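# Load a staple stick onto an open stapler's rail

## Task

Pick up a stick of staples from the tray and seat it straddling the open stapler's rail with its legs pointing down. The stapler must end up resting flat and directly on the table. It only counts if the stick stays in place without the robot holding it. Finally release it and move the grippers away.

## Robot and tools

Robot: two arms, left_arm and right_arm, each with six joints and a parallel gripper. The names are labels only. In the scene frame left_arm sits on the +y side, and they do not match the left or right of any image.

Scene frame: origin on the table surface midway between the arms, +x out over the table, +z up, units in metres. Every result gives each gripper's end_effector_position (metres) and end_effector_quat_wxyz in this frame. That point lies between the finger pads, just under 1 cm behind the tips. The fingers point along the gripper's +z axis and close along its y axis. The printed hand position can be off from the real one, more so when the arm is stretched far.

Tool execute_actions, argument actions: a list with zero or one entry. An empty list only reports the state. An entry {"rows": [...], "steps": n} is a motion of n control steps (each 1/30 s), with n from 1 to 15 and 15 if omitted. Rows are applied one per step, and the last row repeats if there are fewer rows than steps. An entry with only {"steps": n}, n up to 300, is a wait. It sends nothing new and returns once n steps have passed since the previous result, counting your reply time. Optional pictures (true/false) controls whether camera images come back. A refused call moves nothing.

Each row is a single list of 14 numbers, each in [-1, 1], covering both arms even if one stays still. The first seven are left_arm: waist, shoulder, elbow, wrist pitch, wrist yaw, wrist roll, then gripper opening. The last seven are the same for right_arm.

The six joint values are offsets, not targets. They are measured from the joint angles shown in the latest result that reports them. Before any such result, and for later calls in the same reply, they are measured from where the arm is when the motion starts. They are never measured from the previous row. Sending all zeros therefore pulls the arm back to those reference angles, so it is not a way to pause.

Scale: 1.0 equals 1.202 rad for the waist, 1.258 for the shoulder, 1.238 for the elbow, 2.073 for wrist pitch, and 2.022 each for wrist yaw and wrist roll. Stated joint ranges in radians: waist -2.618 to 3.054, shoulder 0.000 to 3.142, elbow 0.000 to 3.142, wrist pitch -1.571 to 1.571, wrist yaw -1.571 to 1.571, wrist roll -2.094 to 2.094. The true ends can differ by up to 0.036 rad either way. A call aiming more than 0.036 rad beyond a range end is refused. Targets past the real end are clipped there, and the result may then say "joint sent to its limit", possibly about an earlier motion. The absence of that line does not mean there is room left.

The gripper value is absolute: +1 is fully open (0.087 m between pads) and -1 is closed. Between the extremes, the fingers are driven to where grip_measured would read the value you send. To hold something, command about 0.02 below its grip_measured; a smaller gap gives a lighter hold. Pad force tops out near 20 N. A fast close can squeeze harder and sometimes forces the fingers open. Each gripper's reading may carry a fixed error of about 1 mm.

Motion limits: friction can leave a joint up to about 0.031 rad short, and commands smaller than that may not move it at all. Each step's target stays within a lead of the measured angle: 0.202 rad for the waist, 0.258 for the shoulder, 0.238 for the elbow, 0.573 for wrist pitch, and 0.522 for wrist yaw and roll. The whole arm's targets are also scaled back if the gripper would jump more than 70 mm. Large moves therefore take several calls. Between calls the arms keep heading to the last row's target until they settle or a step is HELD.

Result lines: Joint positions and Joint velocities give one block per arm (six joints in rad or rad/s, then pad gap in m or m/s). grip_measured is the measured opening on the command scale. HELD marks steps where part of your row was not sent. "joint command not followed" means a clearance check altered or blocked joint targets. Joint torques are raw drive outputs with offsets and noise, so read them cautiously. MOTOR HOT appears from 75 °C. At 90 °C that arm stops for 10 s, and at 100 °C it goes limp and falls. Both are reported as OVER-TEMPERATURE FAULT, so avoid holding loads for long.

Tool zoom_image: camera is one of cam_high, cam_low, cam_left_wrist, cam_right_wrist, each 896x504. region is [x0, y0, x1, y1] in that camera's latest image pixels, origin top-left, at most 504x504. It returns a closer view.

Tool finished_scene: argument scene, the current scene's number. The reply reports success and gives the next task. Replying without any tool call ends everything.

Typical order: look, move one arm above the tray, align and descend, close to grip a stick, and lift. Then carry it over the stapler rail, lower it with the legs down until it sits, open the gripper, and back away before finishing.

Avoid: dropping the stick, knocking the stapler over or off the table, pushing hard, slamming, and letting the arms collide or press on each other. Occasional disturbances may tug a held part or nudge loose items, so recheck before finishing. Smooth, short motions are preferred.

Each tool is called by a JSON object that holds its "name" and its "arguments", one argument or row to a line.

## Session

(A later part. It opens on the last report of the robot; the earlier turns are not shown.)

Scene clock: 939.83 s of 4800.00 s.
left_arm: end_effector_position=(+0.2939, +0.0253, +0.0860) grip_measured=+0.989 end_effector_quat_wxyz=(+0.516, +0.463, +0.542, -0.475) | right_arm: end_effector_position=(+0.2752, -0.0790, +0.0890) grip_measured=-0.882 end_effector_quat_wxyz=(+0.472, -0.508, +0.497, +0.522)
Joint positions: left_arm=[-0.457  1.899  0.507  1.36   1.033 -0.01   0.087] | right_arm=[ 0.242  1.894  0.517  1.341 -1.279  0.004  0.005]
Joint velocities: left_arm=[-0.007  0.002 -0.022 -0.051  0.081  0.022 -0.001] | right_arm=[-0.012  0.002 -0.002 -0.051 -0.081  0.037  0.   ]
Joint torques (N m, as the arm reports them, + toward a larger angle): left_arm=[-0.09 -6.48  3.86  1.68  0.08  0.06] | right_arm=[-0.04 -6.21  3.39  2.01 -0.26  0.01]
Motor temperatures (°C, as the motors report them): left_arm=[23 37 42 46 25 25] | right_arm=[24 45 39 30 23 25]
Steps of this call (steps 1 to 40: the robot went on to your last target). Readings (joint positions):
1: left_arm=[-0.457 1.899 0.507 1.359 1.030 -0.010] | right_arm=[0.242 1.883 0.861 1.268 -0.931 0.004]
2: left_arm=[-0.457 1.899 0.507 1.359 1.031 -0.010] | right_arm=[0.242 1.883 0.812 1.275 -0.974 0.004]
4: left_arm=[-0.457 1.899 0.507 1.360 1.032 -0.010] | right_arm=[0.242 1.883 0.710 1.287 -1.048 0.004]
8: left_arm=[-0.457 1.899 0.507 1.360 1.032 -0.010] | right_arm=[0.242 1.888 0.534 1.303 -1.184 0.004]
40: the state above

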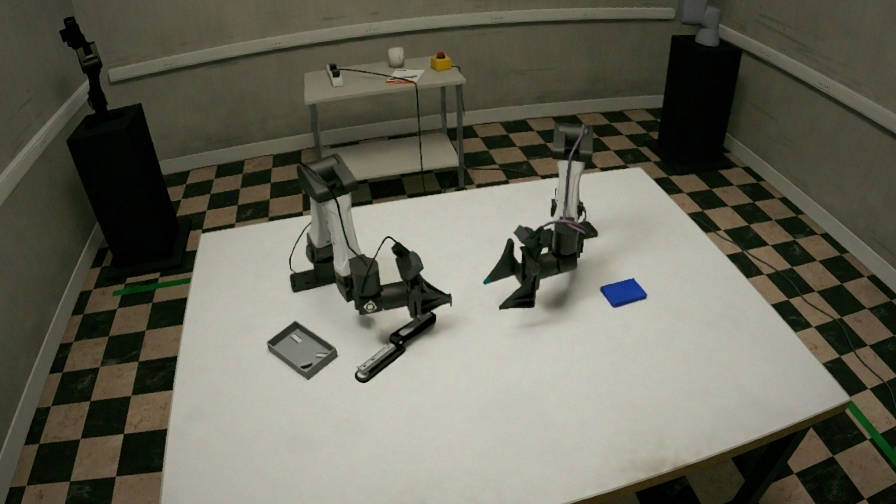

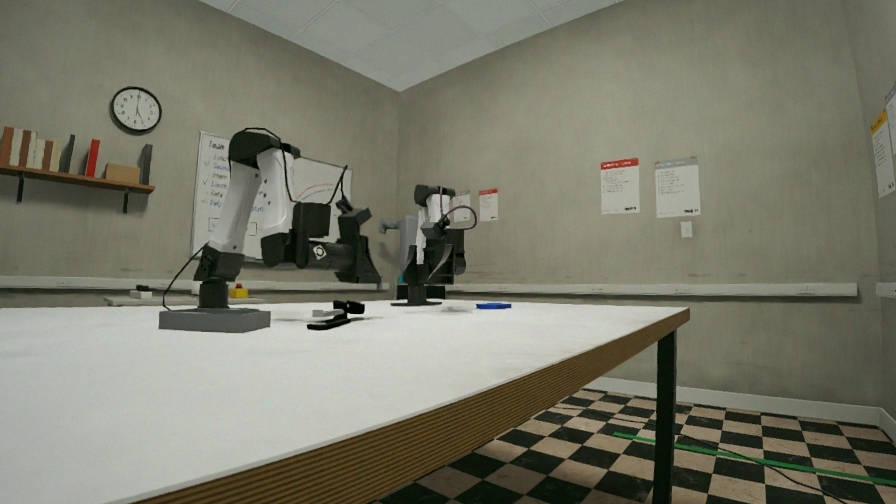

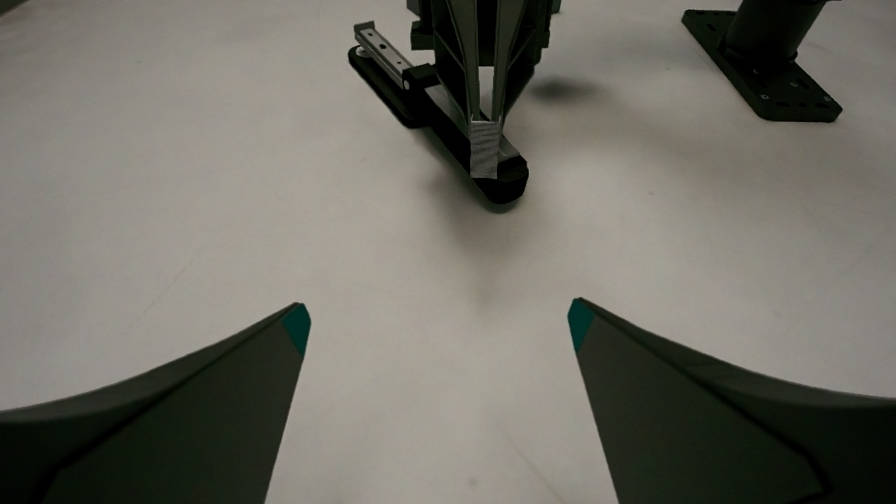

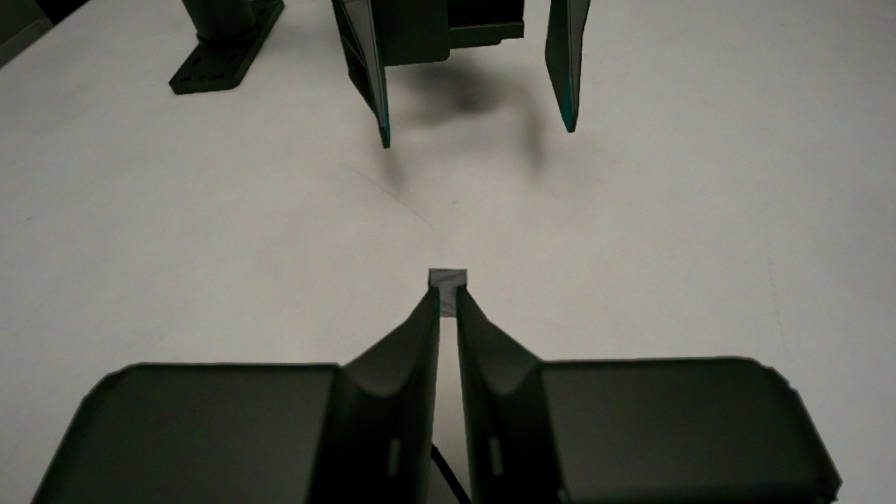

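{"name": "execute_actions", "arguments": {
  "actions": [
    {"rows":[[-0.1,0,0,0,-0.06,0,0.2,0.125,0,0,0,0.074,0,-0.3]],"steps":15}
  ],
  "pictures": false
}}

{"name": "execute_actions", "arguments": {
  "actions": [
    {"steps":15}
  ]
}}

Scene clock: 947.10 s of 4800.00 s.
left_arm: end_effector_position=(+0.2747, -0.0057, +0.0855) grip_measured=+0.200 end_effector_quat_wxyz=(+0.511, +0.469, +0.538, -0.479) | right_arm: end_effector_position=(+0.2535, -0.0392, +0.0882) grip_measured=-0.882 end_effector_quat_wxyz=(+0.466, -0.515, +0.492, +0.525)
Joint positions: left_arm=[-0.58   1.899  0.507  1.36   0.928 -0.01   0.053] | right_arm=[ 0.398  1.894  0.517  1.341 -1.142  0.004  0.005]
Joint velocities: left_arm=[-0.012  0.012 -0.022 -0.007 -0.037 -0.051 -0.   ] | right_arm=[-0.022  0.002 -0.022 -0.007 -0.007 -0.007 -0.   ]
Joint torques (N m, as the arm reports them, + toward a larger angle): left_arm=[ 0.26 -6.45  3.94  1.54 -0.11  0.07] | right_arm=[-0.77 -6.64  4.4   1.86 -0.13  0.02]
Motor temperatures (°C, as the motors report them): left_arm=[23 37 42 46 25 25] | right_arm=[24 44 39 31 23 25]
Steps of this call (steps 1 to 15: the robot went on to your last target; steps 16 to 90: nothing new was sent; then 3.77 s passed at rest; steps 91 to 105: all 15 steps of this action). Readings (joint positions):
91: left_arm=[-0.471 1.899 0.507 1.360 1.013 -0.010] | right_arm=[0.259 1.894 0.517 1.341 -1.255 0.004]
92: left_arm=[-0.501 1.899 0.507 1.360 0.989 -0.010] | right_arm=[0.295 1.894 0.517 1.341 -1.226 0.004]
94: left_arm=[-0.560 1.899 0.507 1.360 0.969 -0.010] | right_arm=[0.370 1.894 0.517 1.341 -1.196 0.004]
98: left_arm=[-0.580 1.899 0.507 1.360 0.945 -0.010] | right_arm=[0.398 1.894 0.517 1.341 -1.164 0.004]
105: the state above

Scene clock: 947.60 s of 4800.00 s.
left_arm: end_effector_position=(+0.2755, -0.0056, +0.0855) grip_measured=+0.200 end_effector_quat_wxyz=(+0.512, +0.468, +0.539, -0.478) | right_arm: end_effector_position=(+0.2544, -0.0392, +0.0881) grip_measured=-0.882 end_effector_quat_wxyz=(+0.468, -0.514, +0.494, +0.523)
Joint positions: left_arm=[-0.58   1.899  0.507  1.36   0.924 -0.01   0.053] | right_arm=[ 0.398  1.894  0.517  1.341 -1.137  0.004  0.005]
Joint velocities: left_arm=[-0.007  0.007 -0.007  0.007  0.007 -0.037  0.   ] | right_arm=[ 0.012 -0.002 -0.002 -0.051  0.007 -0.037  0.001]
Joint torques (N m, as the arm reports them, + toward a larger angle): left_arm=[ 0.31 -6.43  3.92  1.57 -0.1   0.05] | right_arm=[-0.77 -6.65  4.4   1.87 -0.11  0.02]
Motor temperatures (°C, as the motors report them): left_arm=[23 37 42 46 25 25] | right_arm=[24 44 38 31 23 25]
Steps of this call (steps 1 to 15: the robot went on to your last target). Readings (joint positions):
1: left_arm=[-0.580 1.899 0.507 1.360 0.927 -0.010] | right_arm=[0.398 1.894 0.517 1.341 -1.141 0.004]
2: left_arm=[-0.580 1.899 0.507 1.360 0.926 -0.010] | right_arm=[0.398 1.894 0.517 1.341 -1.140 0.004]
4: left_arm=[-0.580 1.899 0.507 1.360 0.925 -0.010] | right_arm=[0.398 1.894 0.517 1.341 -1.139 0.004]
8: left_arm=[-0.580 1.899 0.507 1.360 0.924 -0.010] | right_arm=[0.398 1.894 0.517 1.341 -1.138 0.004]
15: the state above
All arms were judged still, so your last target was given up. Only a new action makes them travel on or press farther. Fingers that are still opening or closing keep moving.

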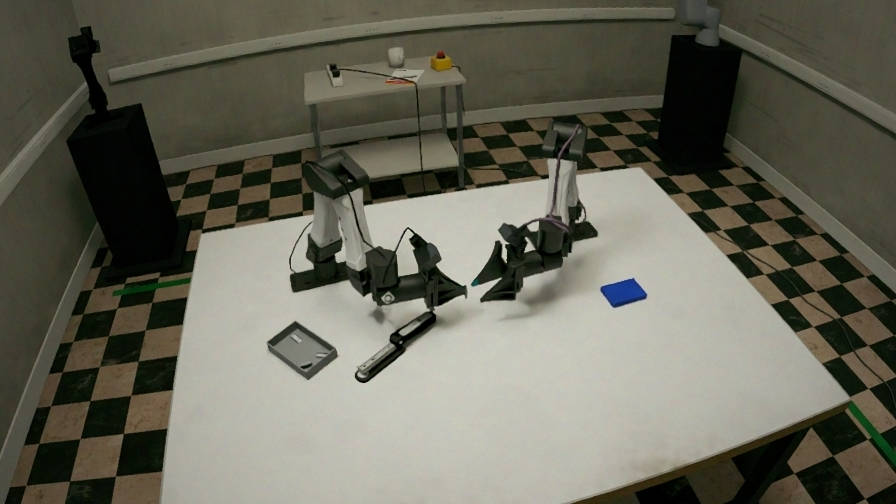

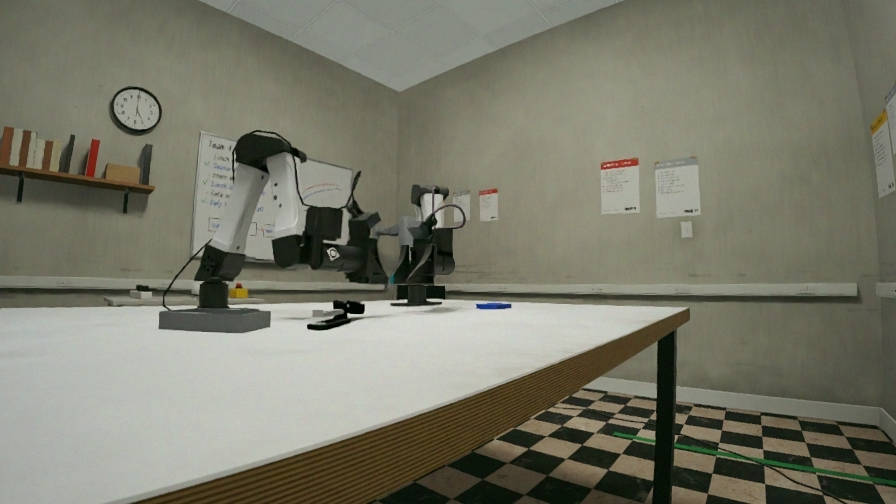

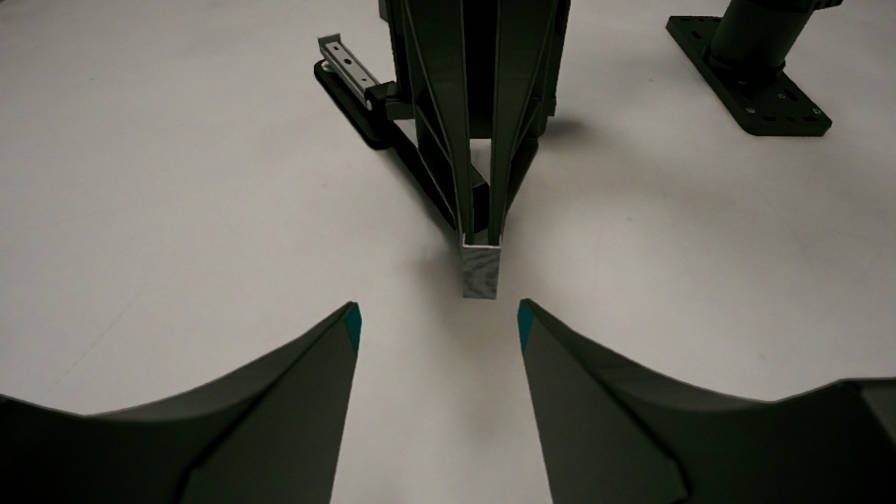

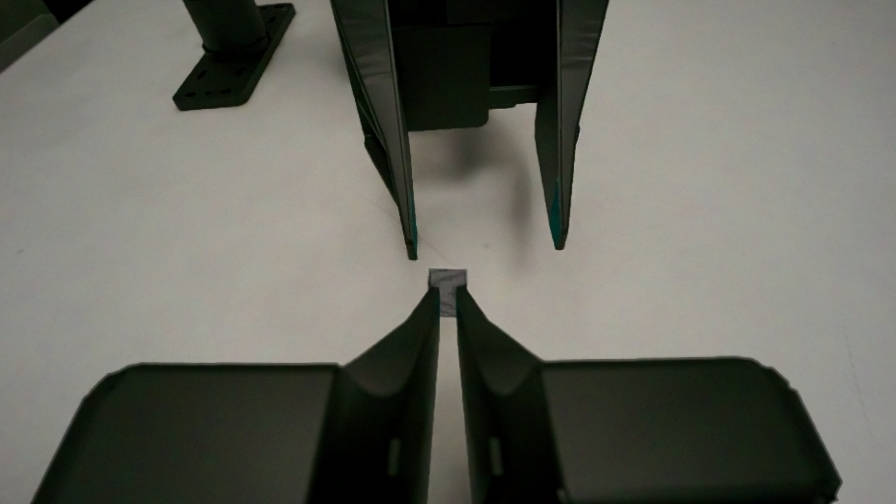

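{"name": "execute_actions", "arguments": {
  "actions": [
    {"rows":[[-0.06,0,0,0,-0.04,0,0.2,0,0,0,0,0,0,-0.3]],"steps":15}
  ],
  "pictures": false
}}

{"name": "execute_actions", "arguments": {
  "actions": [
    {"steps":10}
  ]
}}

Scene clock: 953.07 s of 4800.00 s.
left_arm: end_effector_position=(+0.2639, -0.0223, +0.0852) grip_measured=+0.200 end_effector_quat_wxyz=(+0.511, +0.470, +0.538, -0.478) | right_arm: end_effector_position=(+0.2545, -0.0392, +0.0881) grip_measured=-0.882 end_effector_quat_wxyz=(+0.468, -0.513, +0.494, +0.523)
Joint positions: left_arm=[-0.65   1.899  0.507  1.36   0.858 -0.01   0.053] | right_arm=[ 0.398  1.894  0.517  1.341 -1.137  0.004  0.005]
Joint velocities: left_arm=[-0.017 -0.007 -0.032  0.022 -0.007  0.066 -0.   ] | right_arm=[ 0.017  0.017  0.007  0.007  0.037  0.022 -0.   ]
Joint torques (N m, as the arm reports them, + toward a larger angle): left_arm=[-0.1  -6.49  3.84  1.58 -0.1   0.04] | right_arm=[-0.28 -6.64  4.4   1.86 -0.18  0.02]
Motor temperatures (°C, as the motors report them): left_arm=[23 37 41 46 25 25] | right_arm=[24 43 38 31 23 25]
Steps of this call (steps 1 to 90: nothing new was sent; then 1.97 s passed at rest; steps 91 to 105: all 15 steps of this action). Readings (joint positions):
91: left_arm=[-0.588 1.899 0.507 1.360 0.911 -0.010] | right_arm=[0.398 1.894 0.517 1.341 -1.137 0.004]
92: left_arm=[-0.605 1.899 0.507 1.360 0.896 -0.010] | right_arm=[0.398 1.894 0.517 1.341 -1.137 0.004]
94: left_arm=[-0.639 1.899 0.507 1.360 0.883 -0.010] | right_arm=[0.398 1.894 0.517 1.341 -1.137 0.004]
98: left_arm=[-0.650 1.899 0.507 1.360 0.868 -0.010] | right_arm=[0.398 1.894 0.517 1.341 -1.137 0.004]
105: the state above

Scene clock: 953.40 s of 4800.00 s.
left_arm: end_effector_position=(+0.2643, -0.0222, +0.0852) grip_measured=+0.200 end_effector_quat_wxyz=(+0.511, +0.469, +0.539, -0.477) | right_arm: end_effector_position=(+0.2545, -0.0392, +0.0881) grip_measured=-0.882 end_effector_quat_wxyz=(+0.468, -0.513, +0.494, +0.523)
Joint positions: left_arm=[-0.65   1.899  0.507  1.36   0.855 -0.01   0.053] | right_arm=[ 0.398  1.894  0.517  1.341 -1.137  0.004  0.005]
Joint velocities: left_arm=[-0.012 -0.012 -0.012 -0.007 -0.022  0.007 -0.   ] | right_arm=[-0.012 -0.017 -0.002  0.007 -0.022 -0.037 -0.   ]
Joint torques (N m, as the arm reports them, + toward a larger angle): left_arm=[-0.1  -6.4   3.91  1.58 -0.09  0.04] | right_arm=[-0.3  -6.62  4.4   1.86 -0.19  0.01]
Motor temperatures (°C, as the motors report them): left_arm=[23 37 41 46 25 25] | right_arm=[24 43 38 31 23 25]
Steps of this call (steps 1 to 10: the robot went on to your last target). Readings (joint positions):
1: left_arm=[-0.650 1.899 0.507 1.360 0.857 -0.010] | right_arm=[0.398 1.894 0.517 1.341 -1.137 0.004]
2: left_arm=[-0.650 1.899 0.507 1.360 0.857 -0.010] | right_arm=[0.398 1.894 0.517 1.341 -1.137 0.004]
4: left_arm=[-0.650 1.899 0.507 1.360 0.856 -0.010] | right_arm=[0.398 1.894 0.517 1.341 -1.137 0.004]
8: left_arm=[-0.650 1.899 0.507 1.360 0.855 -0.010] | right_arm=[0.398 1.894 0.517 1.341 -1.137 0.004]
10: the state above

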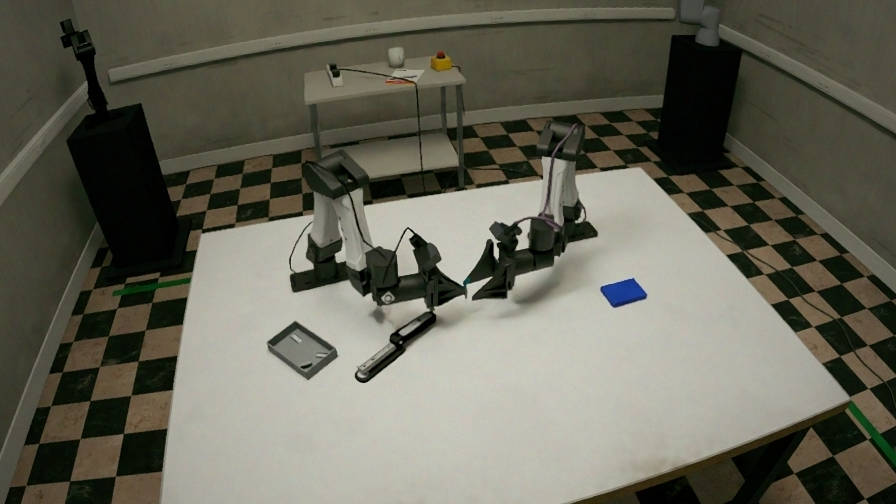

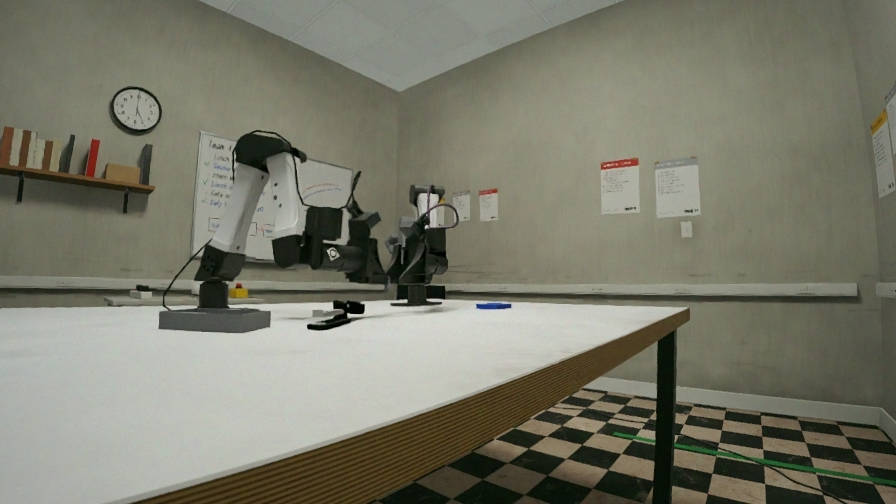

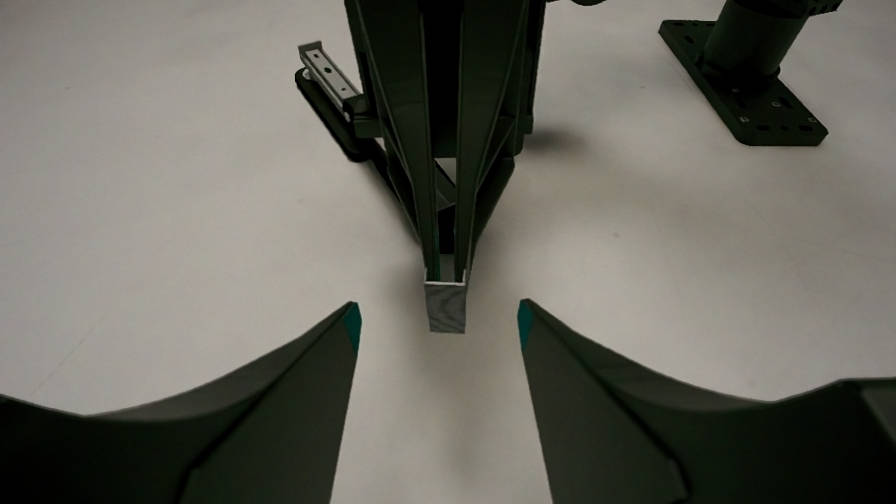

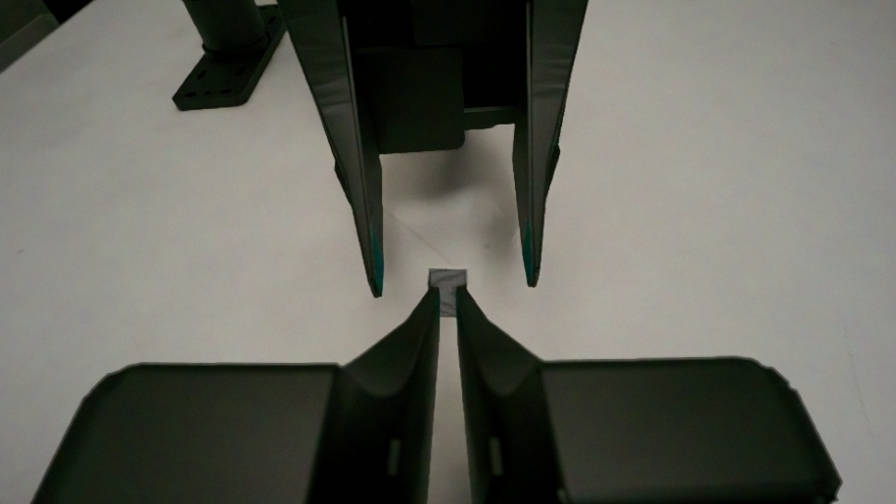

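Close left slowly.

{"name": "execute_actions", "arguments": {
  "actions": [
    {"rows":[[0,0,0,0,0,0,0,0,0,0,0,0,0,-0.3],[0,0,0,0,0,0,-0.2,0,0,0,0,0,0,-0.3],[0,0,0,0,0,0,-0.4,0,0,0,0,0,0,-0.3],[0,0,0,0,0,0,-0.5,0,0,0,0,0,0,-0.3],[0,0,0,0,0,0,-0.6,0,0,0,0,0,0,-0.3],[0,0,0,0,0,0,-0.65,0,0,0,0,0,0,-0.3],[0,0,0,0,0,0,-0.7,0,0,0,0,0,0,-0.3],[0,0,0,0,0,0,-0.75,0,0,0,0,0,0,-0.3],[0,0,0,0,0,0,-0.8,0,0,0,0,0,0,-0.3]],"steps":15}
  ]
}}

Scene clock: 960.97 s of 4800.00 s.
left_arm: end_effector_position=(+0.2643, -0.0222, +0.0852) grip_measured=-0.800 end_effector_quat_wxyz=(+0.511, +0.469, +0.539, -0.477) | right_arm: end_effector_position=(+0.2545, -0.0392, +0.0881) grip_measured=-0.882 end_effector_quat_wxyz=(+0.468, -0.513, +0.494, +0.523)
Joint positions: left_arm=[-0.65   1.899  0.507  1.36   0.855 -0.01   0.009] | right_arm=[ 0.398  1.894  0.517  1.341 -1.137  0.004  0.005]
Joint velocities: left_arm=[ 0.002  0.012 -0.022 -0.051  0.007  0.037 -0.001] | right_arm=[ 0.002 -0.012 -0.022 -0.051 -0.022  0.022  0.   ]
Joint torques (N m, as the arm reports them, + toward a larger angle): left_arm=[ 0.01 -6.49  4.    1.59 -0.03  0.03] | right_arm=[-0.3  -6.63  4.4   1.86 -0.18  0.01]
Motor temperatures (°C, as the motors report them): left_arm=[23 37 41 46 25 25] | right_arm=[24 42 38 31 23 25]
Steps of this call (steps 1 to 15: the robot went on to your last target; steps 16 to 90: nothing new was sent; then 4.07 s passed at rest; steps 91 to 105: all 15 steps of this action). Readings (joint positions):
91: left_arm=[-0.650 1.899 0.507 1.360 0.855 -0.010] | right_arm=[0.398 1.894 0.517 1.341 -1.137 0.004]
92: left_arm=[-0.650 1.899 0.507 1.360 0.855 -0.010] | right_arm=[0.398 1.894 0.517 1.341 -1.137 0.004]
94: left_arm=[-0.650 1.899 0.507 1.360 0.855 -0.010] | right_arm=[0.398 1.894 0.517 1.341 -1.137 0.004]
98: left_arm=[-0.650 1.899 0.507 1.360 0.855 -0.010] | right_arm=[0.398 1.894 0.517 1.341 -1.137 0.004]
105: the state above

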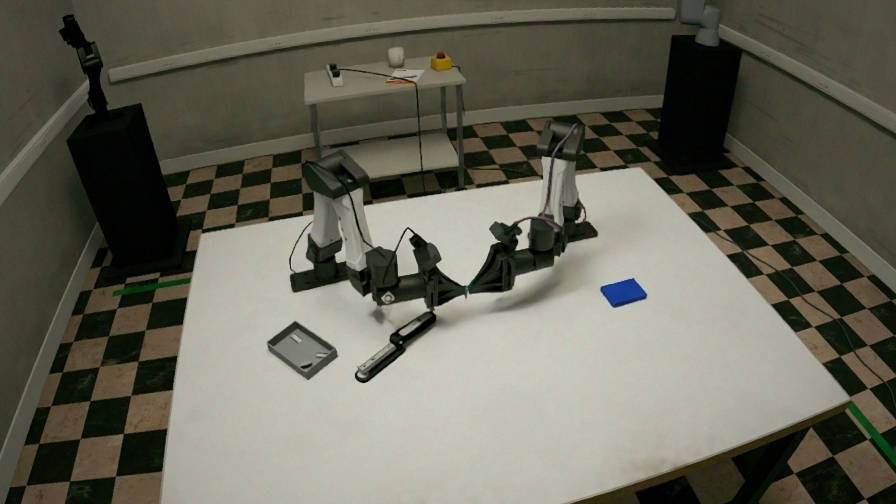

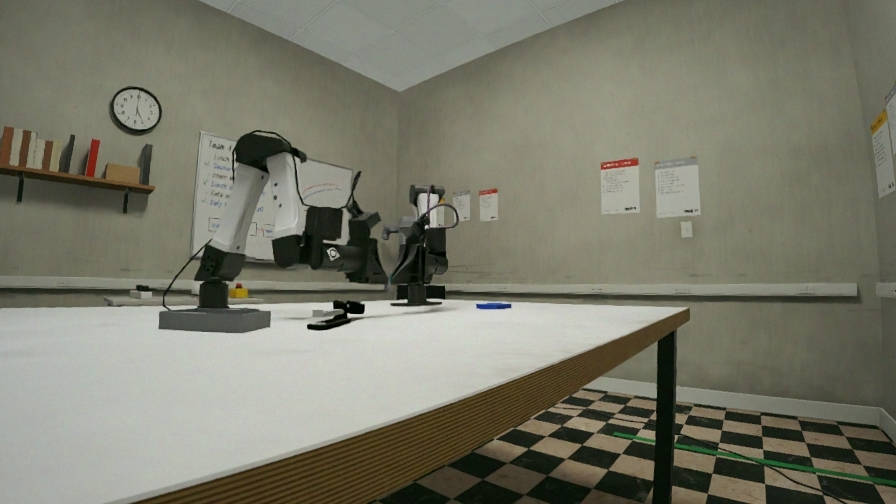

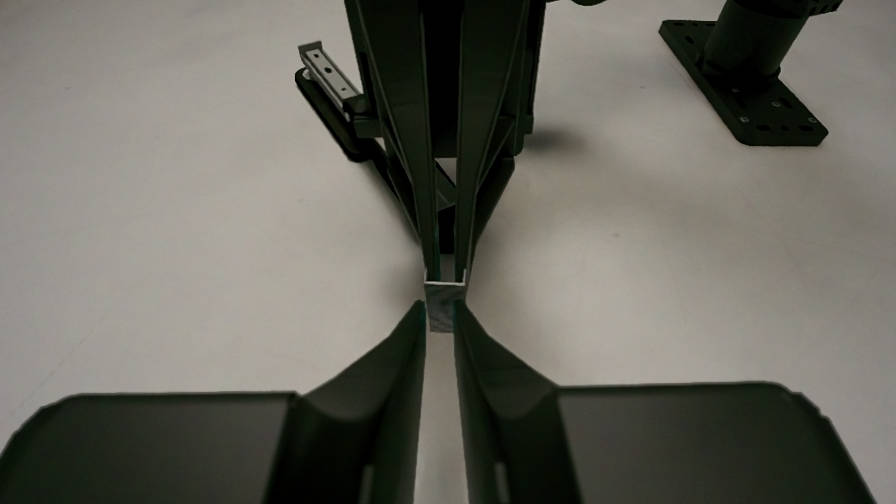

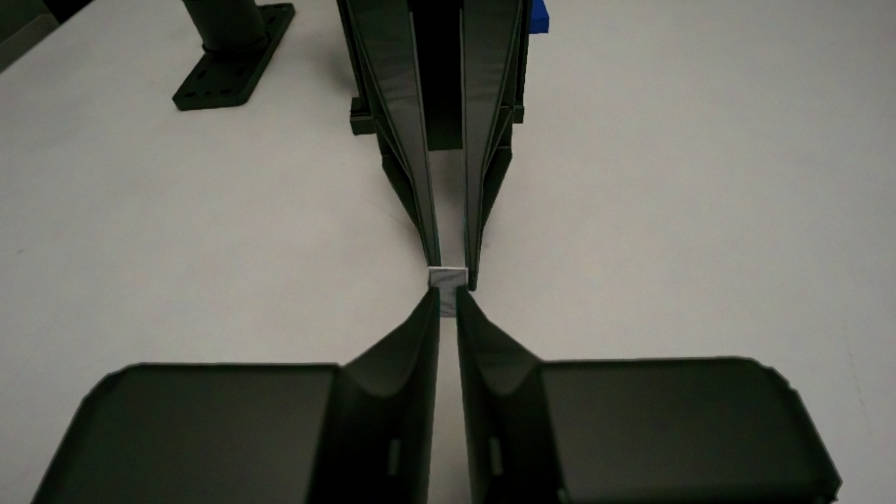

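{"name": "execute_actions", "arguments": {
  "actions": [
    {"rows":[[0,0,0,0,0,0,-0.3,0,0,0,0,0,0,-0.3],[0,0,0,0,0,0,-0.3,0,0,0,0,0,0,-0.3],[0,0,0,0,0,0,-0.3,0,0,0,0,0,0,-0.3],[0,0,0,0,0,0,-0.3,0,0,0,0,0,0,-0.3],[0,0,0,0,0,0,-0.3,0,0,0,0,0,0,-0.3],[-0.03,0,0,0,-0.03,0,-0.3,0,0,0,0,0,0,-0.3]],"steps":15}
  ],
  "pictures": false
}}

{"name": "execute_actions", "arguments": {
  "actions": [
    {"steps":10}
  ]
}}

Scene clock: 969.90 s of 4800.00 s.
left_arm: end_effector_position=(+0.2614, -0.0290, +0.0850) grip_measured=-0.300 end_effector_quat_wxyz=(+0.514, +0.466, +0.542, -0.474) | right_arm: end_effector_position=(+0.2545, -0.0392, +0.0881) grip_measured=-0.882 end_effector_quat_wxyz=(+0.468, -0.513, +0.494, +0.523)
Joint positions: left_arm=[-0.681  1.899  0.507  1.36   0.812 -0.01   0.031] | right_arm=[ 0.398  1.894  0.517  1.341 -1.137  0.004  0.005]
Joint velocities: left_arm=[-0.002 -0.002 -0.012 -0.037 -0.066 -0.051  0.   ] | right_arm=[-0.007 -0.002  0.007 -0.037 -0.007  0.066 -0.   ]
Joint torques (N m, as the arm reports them, + toward a larger angle): left_arm=[-0.56 -6.44  3.89  1.59 -0.11  0.05] | right_arm=[-0.29 -6.65  4.41  1.86 -0.19  0.01]
Motor temperatures (°C, as the motors report them): left_arm=[23 37 40 45 25 25] | right_arm=[24 41 37 32 23 25]
Steps of this call (steps 1 to 15: the robot went on to your last target; steps 16 to 90: nothing new was sent; then 5.43 s passed at rest; steps 91 to 105: all 15 steps of this action). Readings (joint positions):
91: left_arm=[-0.650 1.899 0.507 1.360 0.855 -0.010] | right_arm=[0.398 1.894 0.517 1.341 -1.137 0.004]
92: left_arm=[-0.650 1.899 0.507 1.360 0.855 -0.010] | right_arm=[0.398 1.894 0.517 1.341 -1.137 0.004]
94: left_arm=[-0.650 1.899 0.507 1.360 0.855 -0.010] | right_arm=[0.398 1.894 0.517 1.341 -1.137 0.004]
98: left_arm=[-0.670 1.899 0.507 1.360 0.831 -0.010] | right_arm=[0.398 1.894 0.517 1.341 -1.137 0.004]
105: the state above

Scene clock: 970.23 s of 4800.00 s.
left_arm: end_effector_position=(+0.2623, -0.0289, +0.0850) grip_measured=-0.300 end_effector_quat_wxyz=(+0.516, +0.465, +0.543, -0.472) | right_arm: end_effector_position=(+0.2545, -0.0392, +0.0881) grip_measured=-0.882 end_effector_quat_wxyz=(+0.468, -0.513, +0.494, +0.523)
Joint positions: left_arm=[-0.681  1.899  0.507  1.36   0.807 -0.01   0.031] | right_arm=[ 0.398  1.894  0.517  1.341 -1.137  0.004  0.005]
Joint velocities: left_arm=[-0.017 -0.002 -0.012 -0.007 -0.051 -0.007 -0.001] | right_arm=[ 0.007 -0.027 -0.002  0.11   0.007 -0.022  0.001]
Joint torques (N m, as the arm reports them, + toward a larger angle): left_arm=[-0.38 -6.48  4.09  1.6  -0.12  0.04] | right_arm=[-0.29 -6.65  4.41  1.86 -0.18  0.01]
Motor temperatures (°C, as the motors report them): left_arm=[23 37 40 45 25 25] | right_arm=[24 41 37 32 23 25]
Steps of this call (steps 1 to 10: the robot went on to your last target). Readings (joint positions):
1: left_arm=[-0.681 1.899 0.507 1.360 0.811 -0.010] | right_arm=[0.398 1.894 0.517 1.341 -1.137 0.004]
2: left_arm=[-0.681 1.899 0.507 1.360 0.810 -0.010] | right_arm=[0.398 1.894 0.517 1.341 -1.137 0.004]
4: left_arm=[-0.681 1.899 0.507 1.360 0.808 -0.010] | right_arm=[0.398 1.894 0.517 1.341 -1.137 0.004]
8: left_arm=[-0.681 1.899 0.507 1.360 0.807 -0.010] | right_arm=[0.398 1.894 0.517 1.341 -1.137 0.004]
10: the state above

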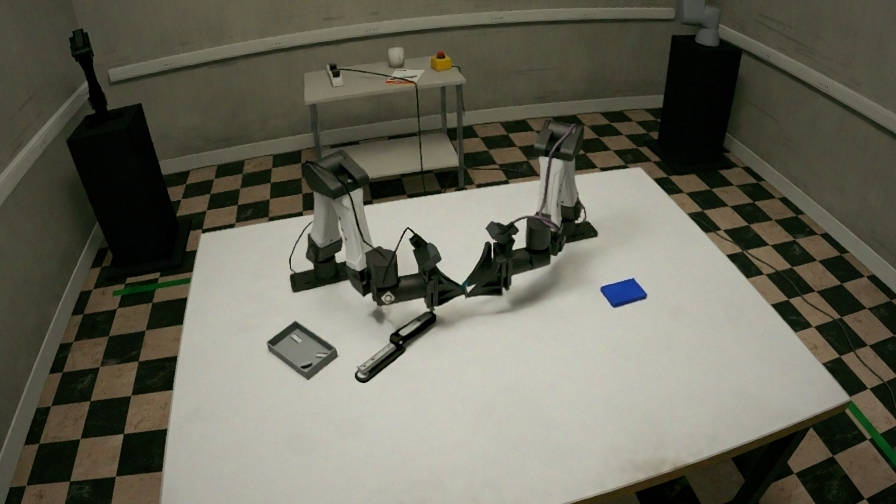

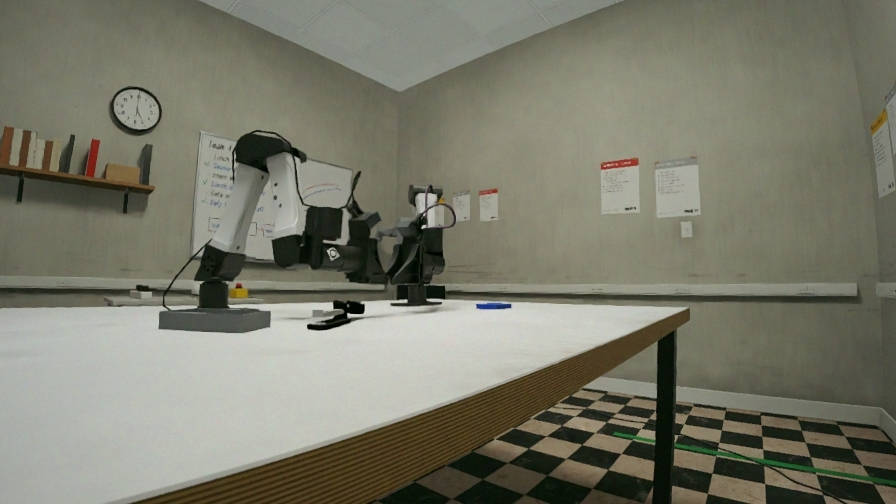

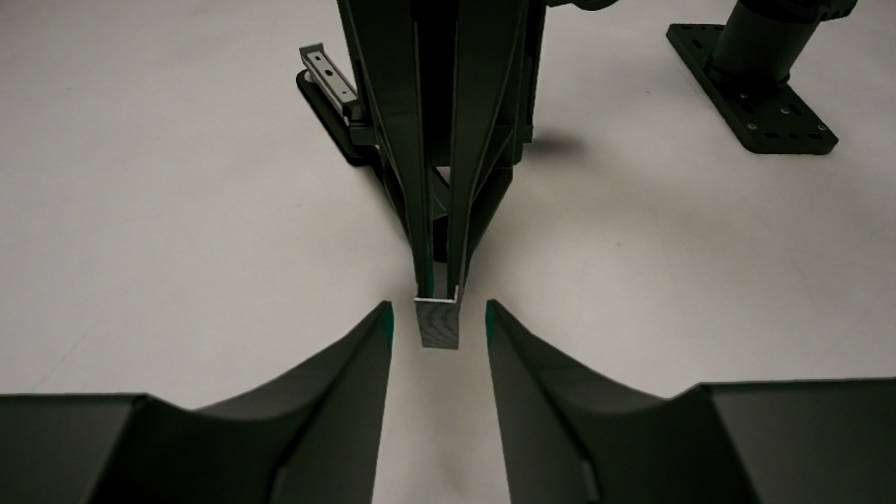

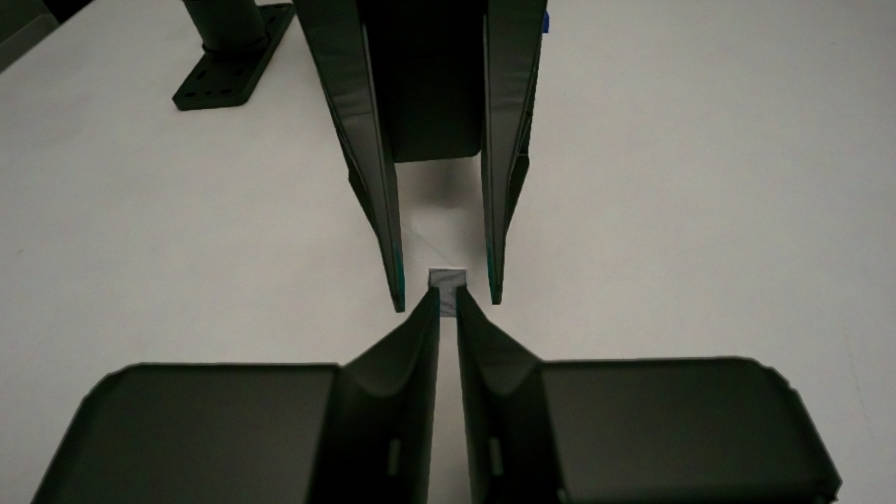

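{"name": "execute_actions", "arguments": {
  "actions": [
    {"rows":[[0,0,0,0,0,0,-0.4,0,0,0,0,0,0,-0.3],[0,0,0,0,0,0,-0.5,0,0,0,0,0,0,-0.3],[0,0,0,0,0,0,-0.6,0,0,0,0,0,0,-0.3],[0,0,0,0,0,0,-0.65,0,0,0,0,0,0,-0.3],[0,0,0,0,0,0,-0.7,0,0,0,0,0,0,-0.3],[0,0,0,0,0,0,-0.75,0,0,0,0,0,0,-0.3],[0,0,0,0,0,0,-0.8,0,0,0,0,0,0,-0.3]],"steps":15}
  ],
  "pictures": false
}}

Scene clock: 977.80 s of 4800.00 s.
left_arm: end_effector_position=(+0.2625, -0.0289, +0.0850) grip_measured=-0.730 end_effector_quat_wxyz=(+0.516, +0.465, +0.543, -0.472) | right_arm: end_effector_position=(+0.2543, -0.0392, +0.0881) grip_measured=-0.884 end_effector_quat_wxyz=(+0.467, -0.514, +0.494, +0.523)
Joint positions: left_arm=[-0.681  1.899  0.507  1.36   0.806 -0.01   0.012] | right_arm=[ 0.398  1.894  0.517  1.341 -1.137  0.004  0.005]
Joint velocities: left_arm=[-0.002 -0.012  0.002 -0.022  0.007  0.037  0.   ] | right_arm=[ 0.012 -0.012 -0.002  0.007 -0.037 -0.095 -0.001]
Joint torques (N m, as the arm reports them, + toward a larger angle): left_arm=[ 0.02 -6.58  3.97  1.59 -0.01  0.04] | right_arm=[-0.29 -6.62  4.39  1.86 -0.18  0.01]
Motor temperatures (°C, as the motors report them): left_arm=[23 37 40 45 25 25] | right_arm=[24 41 37 32 23 25]
Steps of this call (steps 1 to 15: the robot went on to your last target; steps 16 to 90: nothing new was sent; then 4.07 s passed at rest; steps 91 to 105: all 15 steps of this action). Readings (joint positions):
91: left_arm=[-0.681 1.899 0.507 1.360 0.806 -0.010] | right_arm=[0.398 1.894 0.517 1.341 -1.137 0.004]
92: left_arm=[-0.681 1.899 0.507 1.360 0.806 -0.010] | right_arm=[0.398 1.894 0.517 1.341 -1.137 0.004]
94: left_arm=[-0.681 1.899 0.507 1.360 0.806 -0.010] | right_arm=[0.398 1.894 0.517 1.341 -1.137 0.004]
98: left_arm=[-0.681 1.899 0.507 1.360 0.806 -0.010] | right_arm=[0.398 1.894 0.517 1.341 -1.137 0.004]
105: the state above

Gripped. Close right, withdraw it.

{"name": "execute_actions", "arguments": {
  "actions": [
    {"rows":[[0,0,0,0,0,0,-0.8,0,0,0,0,0,0,-1],[0,0,0,0,0,0,-0.8,0,0,0,0,0,0,-1],[0,0,0,0,0,0,-0.8,0,0,0,0,0,0,-1],[0,0,0,0,0,0,-0.8,0,0,0,0,0,0,-1],[0,0,0,0,0,0,-0.8,0,0,0,0,0,0,-1],[0,0,0,0,0,0,-0.8,-0.12,0,0,0,-0.1,0,-1]],"steps":15}
  ]
}}

Scene clock: 983.23 s of 4800.00 s.
left_arm: end_effector_position=(+0.2625, -0.0289, +0.0850) grip_measured=-0.730 end_effector_quat_wxyz=(+0.516, +0.465, +0.543, -0.472) | right_arm: end_effector_position=(+0.2682, -0.0778, +0.0892) grip_measured=-1.000 end_effector_quat_wxyz=(+0.462, -0.517, +0.487, +0.531)
Joint positions: left_arm=[-0.681  1.899  0.507  1.36   0.806 -0.01   0.012] | right_arm=[ 0.249  1.894  0.517  1.341 -1.309  0.004  0.   ]
Joint velocities: left_arm=[ 0.007  0.002  0.002  0.051  0.037 -0.022  0.001] | right_arm=[-0.002  0.012  0.022 -0.007 -0.183  0.051  0.   ]
Joint torques (N m, as the arm reports them, + toward a larger angle): left_arm=[-0.01 -6.49  3.96  1.61 -0.03  0.05] | right_arm=[ 0.11 -6.53  4.27  1.74 -0.23  0.01]
Motor temperatures (°C, as the motors report them): left_arm=[23 37 40 45 25 25] | right_arm=[24 40 37 32 23 25]
Steps of this call (steps 1 to 15: the robot went on to your last target; steps 16 to 90: nothing new was sent; then 1.93 s passed at rest; steps 91 to 105: all 15 steps of this action). Readings (joint positions):
91: left_arm=[-0.681 1.899 0.507 1.360 0.806 -0.010] | right_arm=[0.398 1.894 0.517 1.341 -1.137 0.004]
92: left_arm=[-0.681 1.899 0.507 1.360 0.806 -0.010] | right_arm=[0.398 1.894 0.517 1.341 -1.137 0.004]
94: left_arm=[-0.681 1.899 0.507 1.360 0.806 -0.010] | right_arm=[0.398 1.894 0.517 1.341 -1.137 0.004]
98: left_arm=[-0.681 1.899 0.507 1.360 0.806 -0.010] | right_arm=[0.307 1.894 0.517 1.341 -1.231 0.004]
105: the state above

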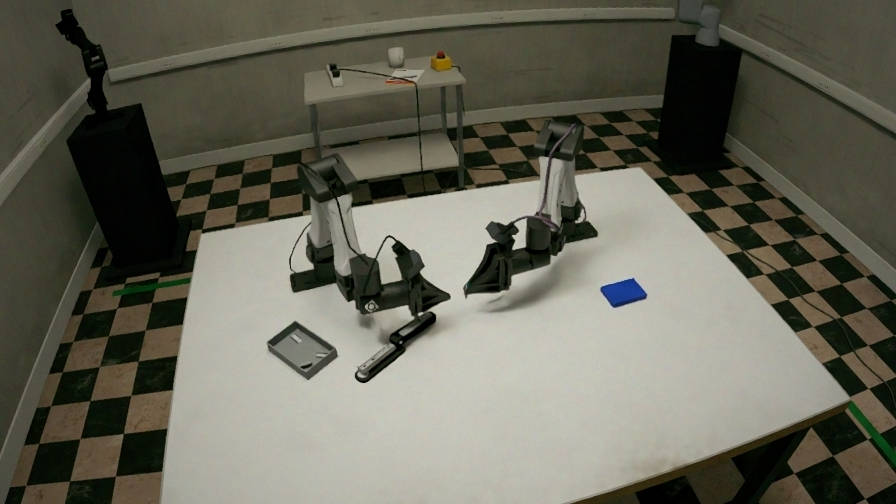

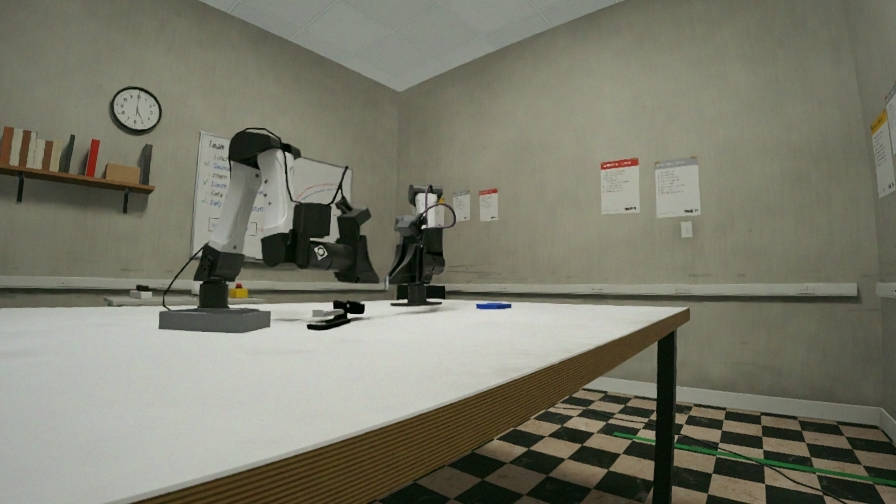

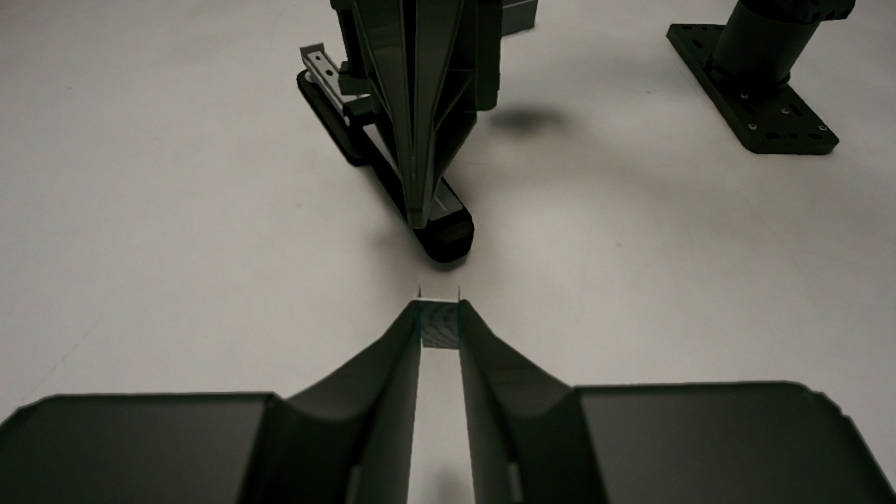

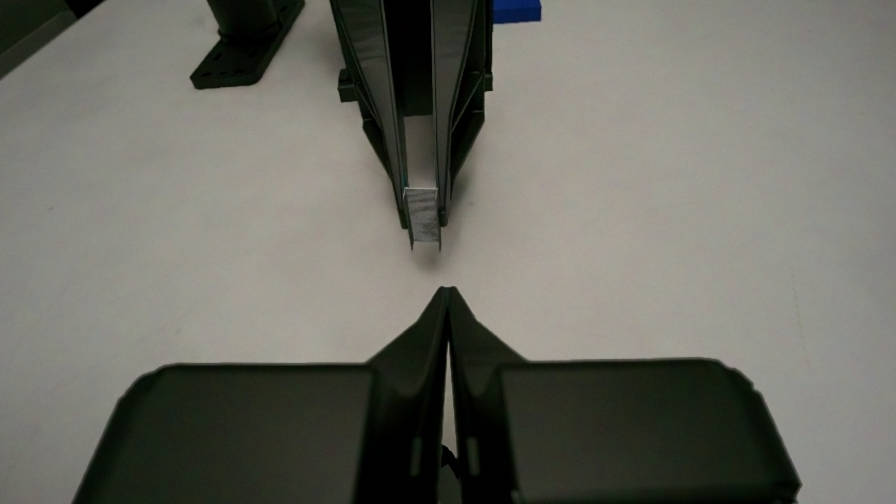

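{"name": "execute_actions", "arguments": {
  "actions": [
    {"rows":[[0,0,1,-0.3,-0.4,0,-0.8,-0.15,0,1,-0.3,0.65,0,0]],"steps":15}
  ],
  "pictures": false
}}

{"name": "execute_actions", "arguments": {
  "actions": [
    {"steps":30}
  ],
  "pictures": false
}}

Scene clock: 989.57 s of 4800.00 s.
left_arm: end_effector_position=(+0.4873, -0.0609, +0.3210) grip_measured=-0.729 end_effector_quat_wxyz=(+0.744, +0.222, +0.565, -0.279) | right_arm: end_effector_position=(+0.5570, -0.1732, +0.2134) grip_measured=+0.000 end_effector_quat_wxyz=(+0.692, -0.219, +0.653, +0.216)
Joint positions: left_arm=[-0.686  1.905  1.394  0.778  0.084 -0.007  0.012] | right_arm=[ 0.079  1.894  1.149  0.803 -0.435  0.003  0.044]
Joint velocities: left_arm=[-0.022 -0.017  1.614 -0.198 -0.359 -0.037 -0.   ] | right_arm=[ 0.002  0.012  1.341 -0.212  1.736  0.022  0.   ]
Joint torques (N m, as the arm reports them, + toward a larger angle): left_arm=[ 0.35 -9.76  8.36  1.61 -0.1   0.03] | right_arm=[-0.86 -9.26  9.68  2.27 -0.17  0.02]
Motor temperatures (°C, as the motors report them): left_arm=[23 37 39 46 25 25] | right_arm=[24 40 37 32 23 25]
Steps of this call (steps 1 to 30: the robot went on to your last target; steps 31 to 100: nothing new was sent; then 2.50 s passed at rest; steps 101 to 115: all 15 steps of this action). Readings (joint positions):
101: left_arm=[-0.684 1.898 0.530 1.300 0.755 -0.007] | right_arm=[0.241 1.894 0.529 1.304 -1.304 0.003]
102: left_arm=[-0.686 1.900 0.590 1.190 0.668 -0.007] | right_arm=[0.220 1.894 0.560 1.240 -1.254 0.003]
104: left_arm=[-0.686 1.905 0.727 1.020 0.489 -0.007] | right_arm=[0.166 1.894 0.636 1.126 -1.144 0.003]
108: left_arm=[-0.686 1.905 0.985 0.860 0.238 -0.007] | right_arm=[0.098 1.894 0.816 0.950 -0.888 0.003]
115: the state above

Scene clock: 990.57 s of 4800.00 s.
left_arm: end_effector_position=(+0.4805, -0.0395, +0.4951) grip_measured=-0.729 end_effector_quat_wxyz=(+0.838, +0.150, +0.440, -0.287) | right_arm: end_effector_position=(+0.5940, -0.2425, +0.4940) grip_measured=+0.000 end_effector_quat_wxyz=(+0.878, -0.045, +0.469, +0.085)
Joint positions: left_arm=[-0.686  1.888  1.74   0.751  0.01  -0.007  0.012] | right_arm=[ 0.076  1.885  1.745  0.73  -0.003  0.003  0.044]
Joint velocities: left_arm=[-0.017  0.007 -0.012 -0.081  0.007  0.066 -0.001] | right_arm=[ 0.012 -0.012  0.002 -0.066 -0.022 -0.007 -0.001]
Joint torques (N m, as the arm reports them, + toward a larger angle): left_arm=[ 0.4  -8.24  7.37  1.16 -0.13  0.01] | right_arm=[-0.93 -8.61  8.67  1.54 -0.09  0.03]
Motor temperatures (°C, as the motors report them): left_arm=[23 37 40 45 25 25] | right_arm=[24 40 37 32 23 25]
Steps of this call (steps 1 to 30: the robot went on to your last target). Readings (joint positions):
1: left_arm=[-0.686 1.905 1.449 0.773 0.074 -0.007] | right_arm=[0.079 1.894 1.195 0.792 -0.379 0.003]
2: left_arm=[-0.686 1.905 1.504 0.769 0.065 -0.007] | right_arm=[0.079 1.894 1.243 0.781 -0.329 0.003]
4: left_arm=[-0.686 1.905 1.610 0.763 0.050 -0.007] | right_arm=[0.079 1.894 1.341 0.763 -0.247 0.003]
8: left_arm=[-0.686 1.892 1.734 0.766 0.026 -0.007] | right_arm=[0.079 1.894 1.542 0.743 -0.139 0.003]
30: the state above


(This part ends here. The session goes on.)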